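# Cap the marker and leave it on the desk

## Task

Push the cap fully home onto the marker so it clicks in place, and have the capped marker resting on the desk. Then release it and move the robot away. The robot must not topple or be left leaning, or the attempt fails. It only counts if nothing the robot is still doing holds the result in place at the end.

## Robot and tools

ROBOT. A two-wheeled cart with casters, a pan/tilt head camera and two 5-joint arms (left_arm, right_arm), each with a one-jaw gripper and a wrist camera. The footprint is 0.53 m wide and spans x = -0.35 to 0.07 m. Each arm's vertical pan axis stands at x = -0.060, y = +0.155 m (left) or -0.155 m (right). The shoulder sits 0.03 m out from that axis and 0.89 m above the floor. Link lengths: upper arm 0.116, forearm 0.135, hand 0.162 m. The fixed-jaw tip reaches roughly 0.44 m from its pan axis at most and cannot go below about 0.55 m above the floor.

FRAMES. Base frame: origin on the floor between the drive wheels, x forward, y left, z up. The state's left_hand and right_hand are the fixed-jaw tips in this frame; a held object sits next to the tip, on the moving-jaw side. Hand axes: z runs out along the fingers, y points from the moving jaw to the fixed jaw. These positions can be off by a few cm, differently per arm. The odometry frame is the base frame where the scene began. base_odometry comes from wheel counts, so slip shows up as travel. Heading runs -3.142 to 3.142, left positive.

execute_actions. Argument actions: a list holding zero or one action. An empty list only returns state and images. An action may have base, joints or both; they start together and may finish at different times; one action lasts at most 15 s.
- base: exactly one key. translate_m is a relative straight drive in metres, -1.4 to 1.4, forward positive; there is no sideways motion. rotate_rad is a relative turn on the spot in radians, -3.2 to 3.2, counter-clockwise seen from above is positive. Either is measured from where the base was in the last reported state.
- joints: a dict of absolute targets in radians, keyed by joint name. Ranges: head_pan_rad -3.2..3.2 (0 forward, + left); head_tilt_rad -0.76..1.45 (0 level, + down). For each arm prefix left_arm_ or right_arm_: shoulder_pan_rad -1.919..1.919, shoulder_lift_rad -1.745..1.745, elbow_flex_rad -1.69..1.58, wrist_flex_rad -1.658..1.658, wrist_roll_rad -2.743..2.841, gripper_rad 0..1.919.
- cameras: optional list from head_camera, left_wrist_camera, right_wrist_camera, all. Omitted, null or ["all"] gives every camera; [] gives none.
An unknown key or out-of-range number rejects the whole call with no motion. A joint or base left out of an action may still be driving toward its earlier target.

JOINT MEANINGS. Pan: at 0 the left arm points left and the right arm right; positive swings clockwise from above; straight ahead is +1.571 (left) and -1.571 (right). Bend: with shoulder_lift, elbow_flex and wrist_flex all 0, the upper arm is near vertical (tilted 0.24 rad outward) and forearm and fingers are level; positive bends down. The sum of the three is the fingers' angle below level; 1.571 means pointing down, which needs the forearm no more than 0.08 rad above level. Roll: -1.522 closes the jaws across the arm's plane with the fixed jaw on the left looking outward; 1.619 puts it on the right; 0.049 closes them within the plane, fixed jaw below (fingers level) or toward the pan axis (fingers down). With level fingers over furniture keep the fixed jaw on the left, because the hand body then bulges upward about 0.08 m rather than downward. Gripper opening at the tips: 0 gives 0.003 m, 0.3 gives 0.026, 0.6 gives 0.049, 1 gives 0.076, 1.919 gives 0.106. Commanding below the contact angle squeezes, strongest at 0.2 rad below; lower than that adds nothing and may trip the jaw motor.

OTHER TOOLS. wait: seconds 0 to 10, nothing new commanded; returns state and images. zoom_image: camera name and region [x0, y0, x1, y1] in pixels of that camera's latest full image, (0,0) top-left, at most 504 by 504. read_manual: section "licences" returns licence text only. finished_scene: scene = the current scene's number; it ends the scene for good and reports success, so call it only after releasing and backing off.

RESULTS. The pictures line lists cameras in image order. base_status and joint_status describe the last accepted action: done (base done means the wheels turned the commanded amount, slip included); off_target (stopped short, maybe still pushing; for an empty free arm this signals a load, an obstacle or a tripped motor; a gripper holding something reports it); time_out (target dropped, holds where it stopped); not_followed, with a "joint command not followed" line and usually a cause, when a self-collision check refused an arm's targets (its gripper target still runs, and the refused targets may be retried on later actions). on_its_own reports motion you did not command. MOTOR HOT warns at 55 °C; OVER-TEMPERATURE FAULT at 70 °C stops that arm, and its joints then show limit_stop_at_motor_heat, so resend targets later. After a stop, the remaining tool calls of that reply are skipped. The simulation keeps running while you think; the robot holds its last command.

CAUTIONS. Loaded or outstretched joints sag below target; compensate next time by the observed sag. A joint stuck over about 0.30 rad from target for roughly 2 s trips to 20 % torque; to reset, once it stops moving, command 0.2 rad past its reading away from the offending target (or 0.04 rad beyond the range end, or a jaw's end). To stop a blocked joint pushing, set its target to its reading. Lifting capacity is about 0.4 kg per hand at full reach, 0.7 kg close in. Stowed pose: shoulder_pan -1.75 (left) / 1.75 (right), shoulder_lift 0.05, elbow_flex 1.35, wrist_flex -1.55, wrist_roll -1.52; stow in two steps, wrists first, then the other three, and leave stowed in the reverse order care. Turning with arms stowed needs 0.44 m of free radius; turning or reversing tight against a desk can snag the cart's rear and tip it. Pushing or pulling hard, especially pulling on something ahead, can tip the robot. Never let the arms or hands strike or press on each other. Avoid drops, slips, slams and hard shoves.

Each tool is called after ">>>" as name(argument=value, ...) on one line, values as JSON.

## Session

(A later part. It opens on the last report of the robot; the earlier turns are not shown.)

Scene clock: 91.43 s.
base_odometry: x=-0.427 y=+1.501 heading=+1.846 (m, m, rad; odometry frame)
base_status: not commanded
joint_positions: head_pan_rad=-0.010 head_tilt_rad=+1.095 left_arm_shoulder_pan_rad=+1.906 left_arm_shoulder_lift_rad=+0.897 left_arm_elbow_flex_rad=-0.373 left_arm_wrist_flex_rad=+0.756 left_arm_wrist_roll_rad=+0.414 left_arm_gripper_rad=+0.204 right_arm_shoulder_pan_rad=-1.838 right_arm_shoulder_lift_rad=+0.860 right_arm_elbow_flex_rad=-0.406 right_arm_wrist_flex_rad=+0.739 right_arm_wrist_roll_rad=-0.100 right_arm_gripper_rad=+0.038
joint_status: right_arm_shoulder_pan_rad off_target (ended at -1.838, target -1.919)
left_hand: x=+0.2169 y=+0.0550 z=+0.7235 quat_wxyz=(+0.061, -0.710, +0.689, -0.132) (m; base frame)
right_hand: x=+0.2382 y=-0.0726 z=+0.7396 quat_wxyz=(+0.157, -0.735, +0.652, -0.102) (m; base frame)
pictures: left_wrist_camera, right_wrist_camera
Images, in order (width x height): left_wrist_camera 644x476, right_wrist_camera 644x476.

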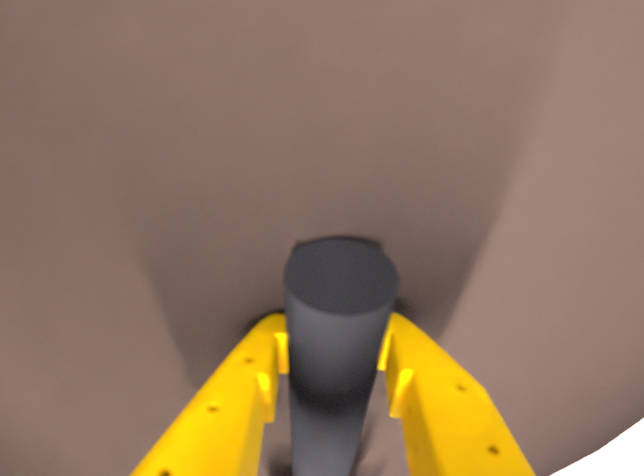

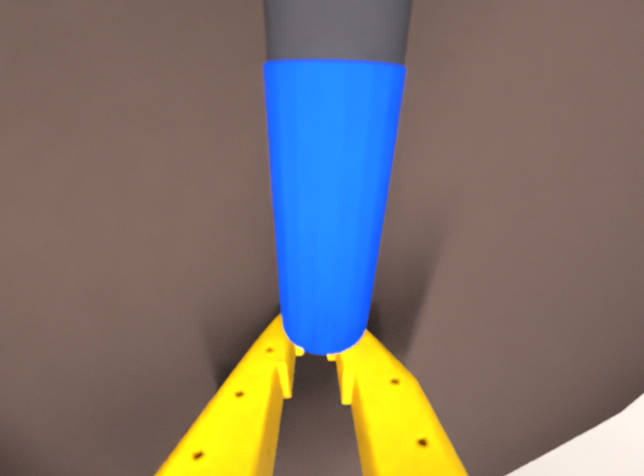

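Flush now. Release.

>>> execute_actions(actions=[{"joints":{"right_arm_shoulder_pan_rad":-1.6,"right_arm_shoulder_lift_rad":0.6,"left_arm_gripper_rad":0.4}}], cameras=[])

>>> execute_actions(actions=[{"joints":{"left_arm_shoulder_lift_rad":0.6,"left_arm_wrist_flex_rad":1.03}}], cameras=[])

>>> execute_actions(actions=[{"base":{"translate_m":-0.25},"joints":{"left_arm_shoulder_pan_rad":1.3,"right_arm_shoulder_pan_rad":-1.3,"left_arm_shoulder_lift_rad":0.0,"right_arm_shoulder_lift_rad":0.0,"left_arm_elbow_flex_rad":0.0,"right_arm_elbow_flex_rad":0.0,"head_tilt_rad":0.8}}], cameras=["head_camera"])

>>> zoom_image(camera="head_camera", region=[280, 180, 420, 280])

Scene clock: 98.33 s.
base_odometry: x=-0.427 y=+1.501 heading=+1.846 (m, m, rad; odometry frame)
base_status: not commanded
joint_positions: head_pan_rad=-0.010 head_tilt_rad=+1.095 left_arm_shoulder_pan_rad=+1.908 left_arm_shoulder_lift_rad=+0.897 left_arm_elbow_flex_rad=-0.373 left_arm_wrist_flex_rad=+0.754 left_arm_wrist_roll_rad=+0.414 left_arm_gripper_rad=+0.390 right_arm_shoulder_pan_rad=-1.609 right_arm_shoulder_lift_rad=+0.665 right_arm_elbow_flex_rad=-0.406 right_arm_wrist_flex_rad=+0.739 right_arm_wrist_roll_rad=-0.098 right_arm_gripper_rad=+0.038
joint_status: all done
left_hand: x=+0.2170 y=+0.0545 z=+0.7235 quat_wxyz=(+0.061, -0.709, +0.689, -0.132) (m; base frame)
right_hand: x=+0.2737 y=-0.1413 z=+0.7965 quat_wxyz=(+0.217, -0.641, +0.714, -0.180) (m; base frame)
pictures: none
No camera images: the call's "cameras" was empty. Leave "cameras" out to get every camera's image.

Scene clock: 99.30 s.
base_odometry: x=-0.427 y=+1.501 heading=+1.846 (m, m, rad; odometry frame)
base_status: not commanded
joint_positions: head_pan_rad=-0.010 head_tilt_rad=+1.095 left_arm_shoulder_pan_rad=+1.908 left_arm_shoulder_lift_rad=+0.652 left_arm_elbow_flex_rad=-0.373 left_arm_wrist_flex_rad=+1.021 left_arm_wrist_roll_rad=+0.414 left_arm_gripper_rad=+0.390 right_arm_shoulder_pan_rad=-1.609 right_arm_shoulder_lift_rad=+0.665 right_arm_elbow_flex_rad=-0.406 right_arm_wrist_flex_rad=+0.739 right_arm_wrist_roll_rad=-0.098 right_arm_gripper_rad=+0.038
joint_status: all done
left_hand: x=+0.2108 y=+0.0567 z=+0.7778 quat_wxyz=(+0.057, -0.711, +0.691, -0.123) (m; base frame)
right_hand: x=+0.2737 y=-0.1413 z=+0.7965 quat_wxyz=(+0.217, -0.641, +0.714, -0.180) (m; base frame)
pictures: none
No camera images: the call's "cameras" was empty. Leave "cameras" out to get every camera's image.

Scene clock: 101.40 s.
base_odometry: x=-0.359 y=+1.261 heading=+1.846 (m, m, rad; odometry frame)
base_status: done
joint_positions: head_pan_rad=-0.010 head_tilt_rad=+0.814 left_arm_shoulder_pan_rad=+1.311 left_arm_shoulder_lift_rad=+0.041 left_arm_elbow_flex_rad=+0.004 left_arm_wrist_flex_rad=+1.022 left_arm_wrist_roll_rad=+0.414 left_arm_gripper_rad=+0.390 right_arm_shoulder_pan_rad=-1.310 right_arm_shoulder_lift_rad=+0.050 right_arm_elbow_flex_rad=+0.007 right_arm_wrist_flex_rad=+0.739 right_arm_wrist_roll_rad=-0.098 right_arm_gripper_rad=+0.038
joint_status: all done
left_hand: x=+0.2008 y=+0.2210 z=+0.8602 quat_wxyz=(+0.166, -0.862, +0.441, -0.185) (m; base frame)
right_hand: x=+0.2356 y=-0.2330 z=+0.8824 quat_wxyz=(+0.252, -0.509, +0.774, -0.282) (m; base frame)
pictures: head_camera
Images, in order (width x height): head_camera 644x476.

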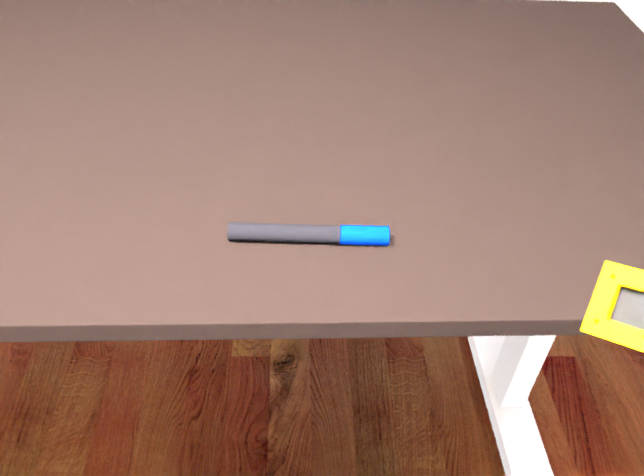

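Region (280, 180, 420, 280) of head_camera's 644x476 image, scaled by 3.600; it fills the top 360 rows of this view, and the rest is white.

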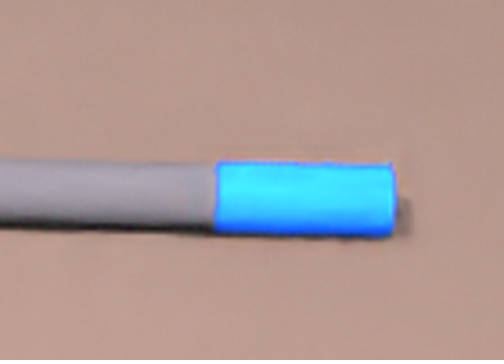

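>>> execute_actions(actions=[], cameras=["head_camera"])

Scene clock: 103.27 s.
base_odometry: x=-0.359 y=+1.261 heading=+1.846 (m, m, rad; odometry frame)
base_status: done
joint_positions: head_pan_rad=-0.010 head_tilt_rad=+0.814 left_arm_shoulder_pan_rad=+1.311 left_arm_shoulder_lift_rad=+0.041 left_arm_elbow_flex_rad=+0.004 left_arm_wrist_flex_rad=+1.022 left_arm_wrist_roll_rad=+0.414 left_arm_gripper_rad=+0.390 right_arm_shoulder_pan_rad=-1.310 right_arm_shoulder_lift_rad=+0.050 right_arm_elbow_flex_rad=+0.007 right_arm_wrist_flex_rad=+0.739 right_arm_wrist_roll_rad=-0.098 right_arm_gripper_rad=+0.038
joint_status: all done
left_hand: x=+0.2008 y=+0.2210 z=+0.8602 quat_wxyz=(+0.166, -0.862, +0.441, -0.185) (m; base frame)
right_hand: x=+0.2356 y=-0.2330 z=+0.8824 quat_wxyz=(+0.252, -0.509, +0.774, -0.282) (m; base frame)
pictures: head_camera
Images, in order (width x height): head_camera 644x476.

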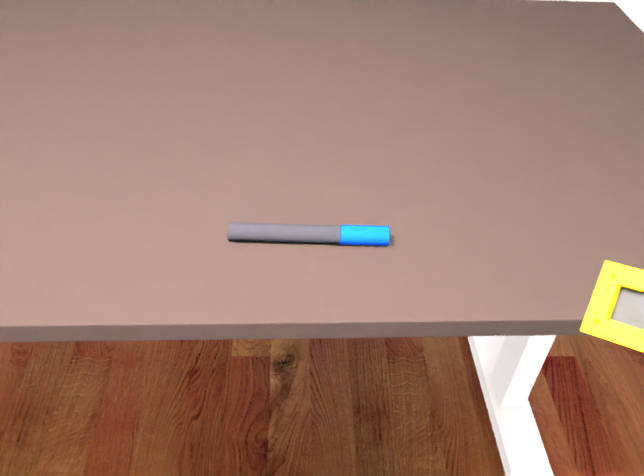

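>>> finished_scene(scene=2)

The scene is finished: the task was done.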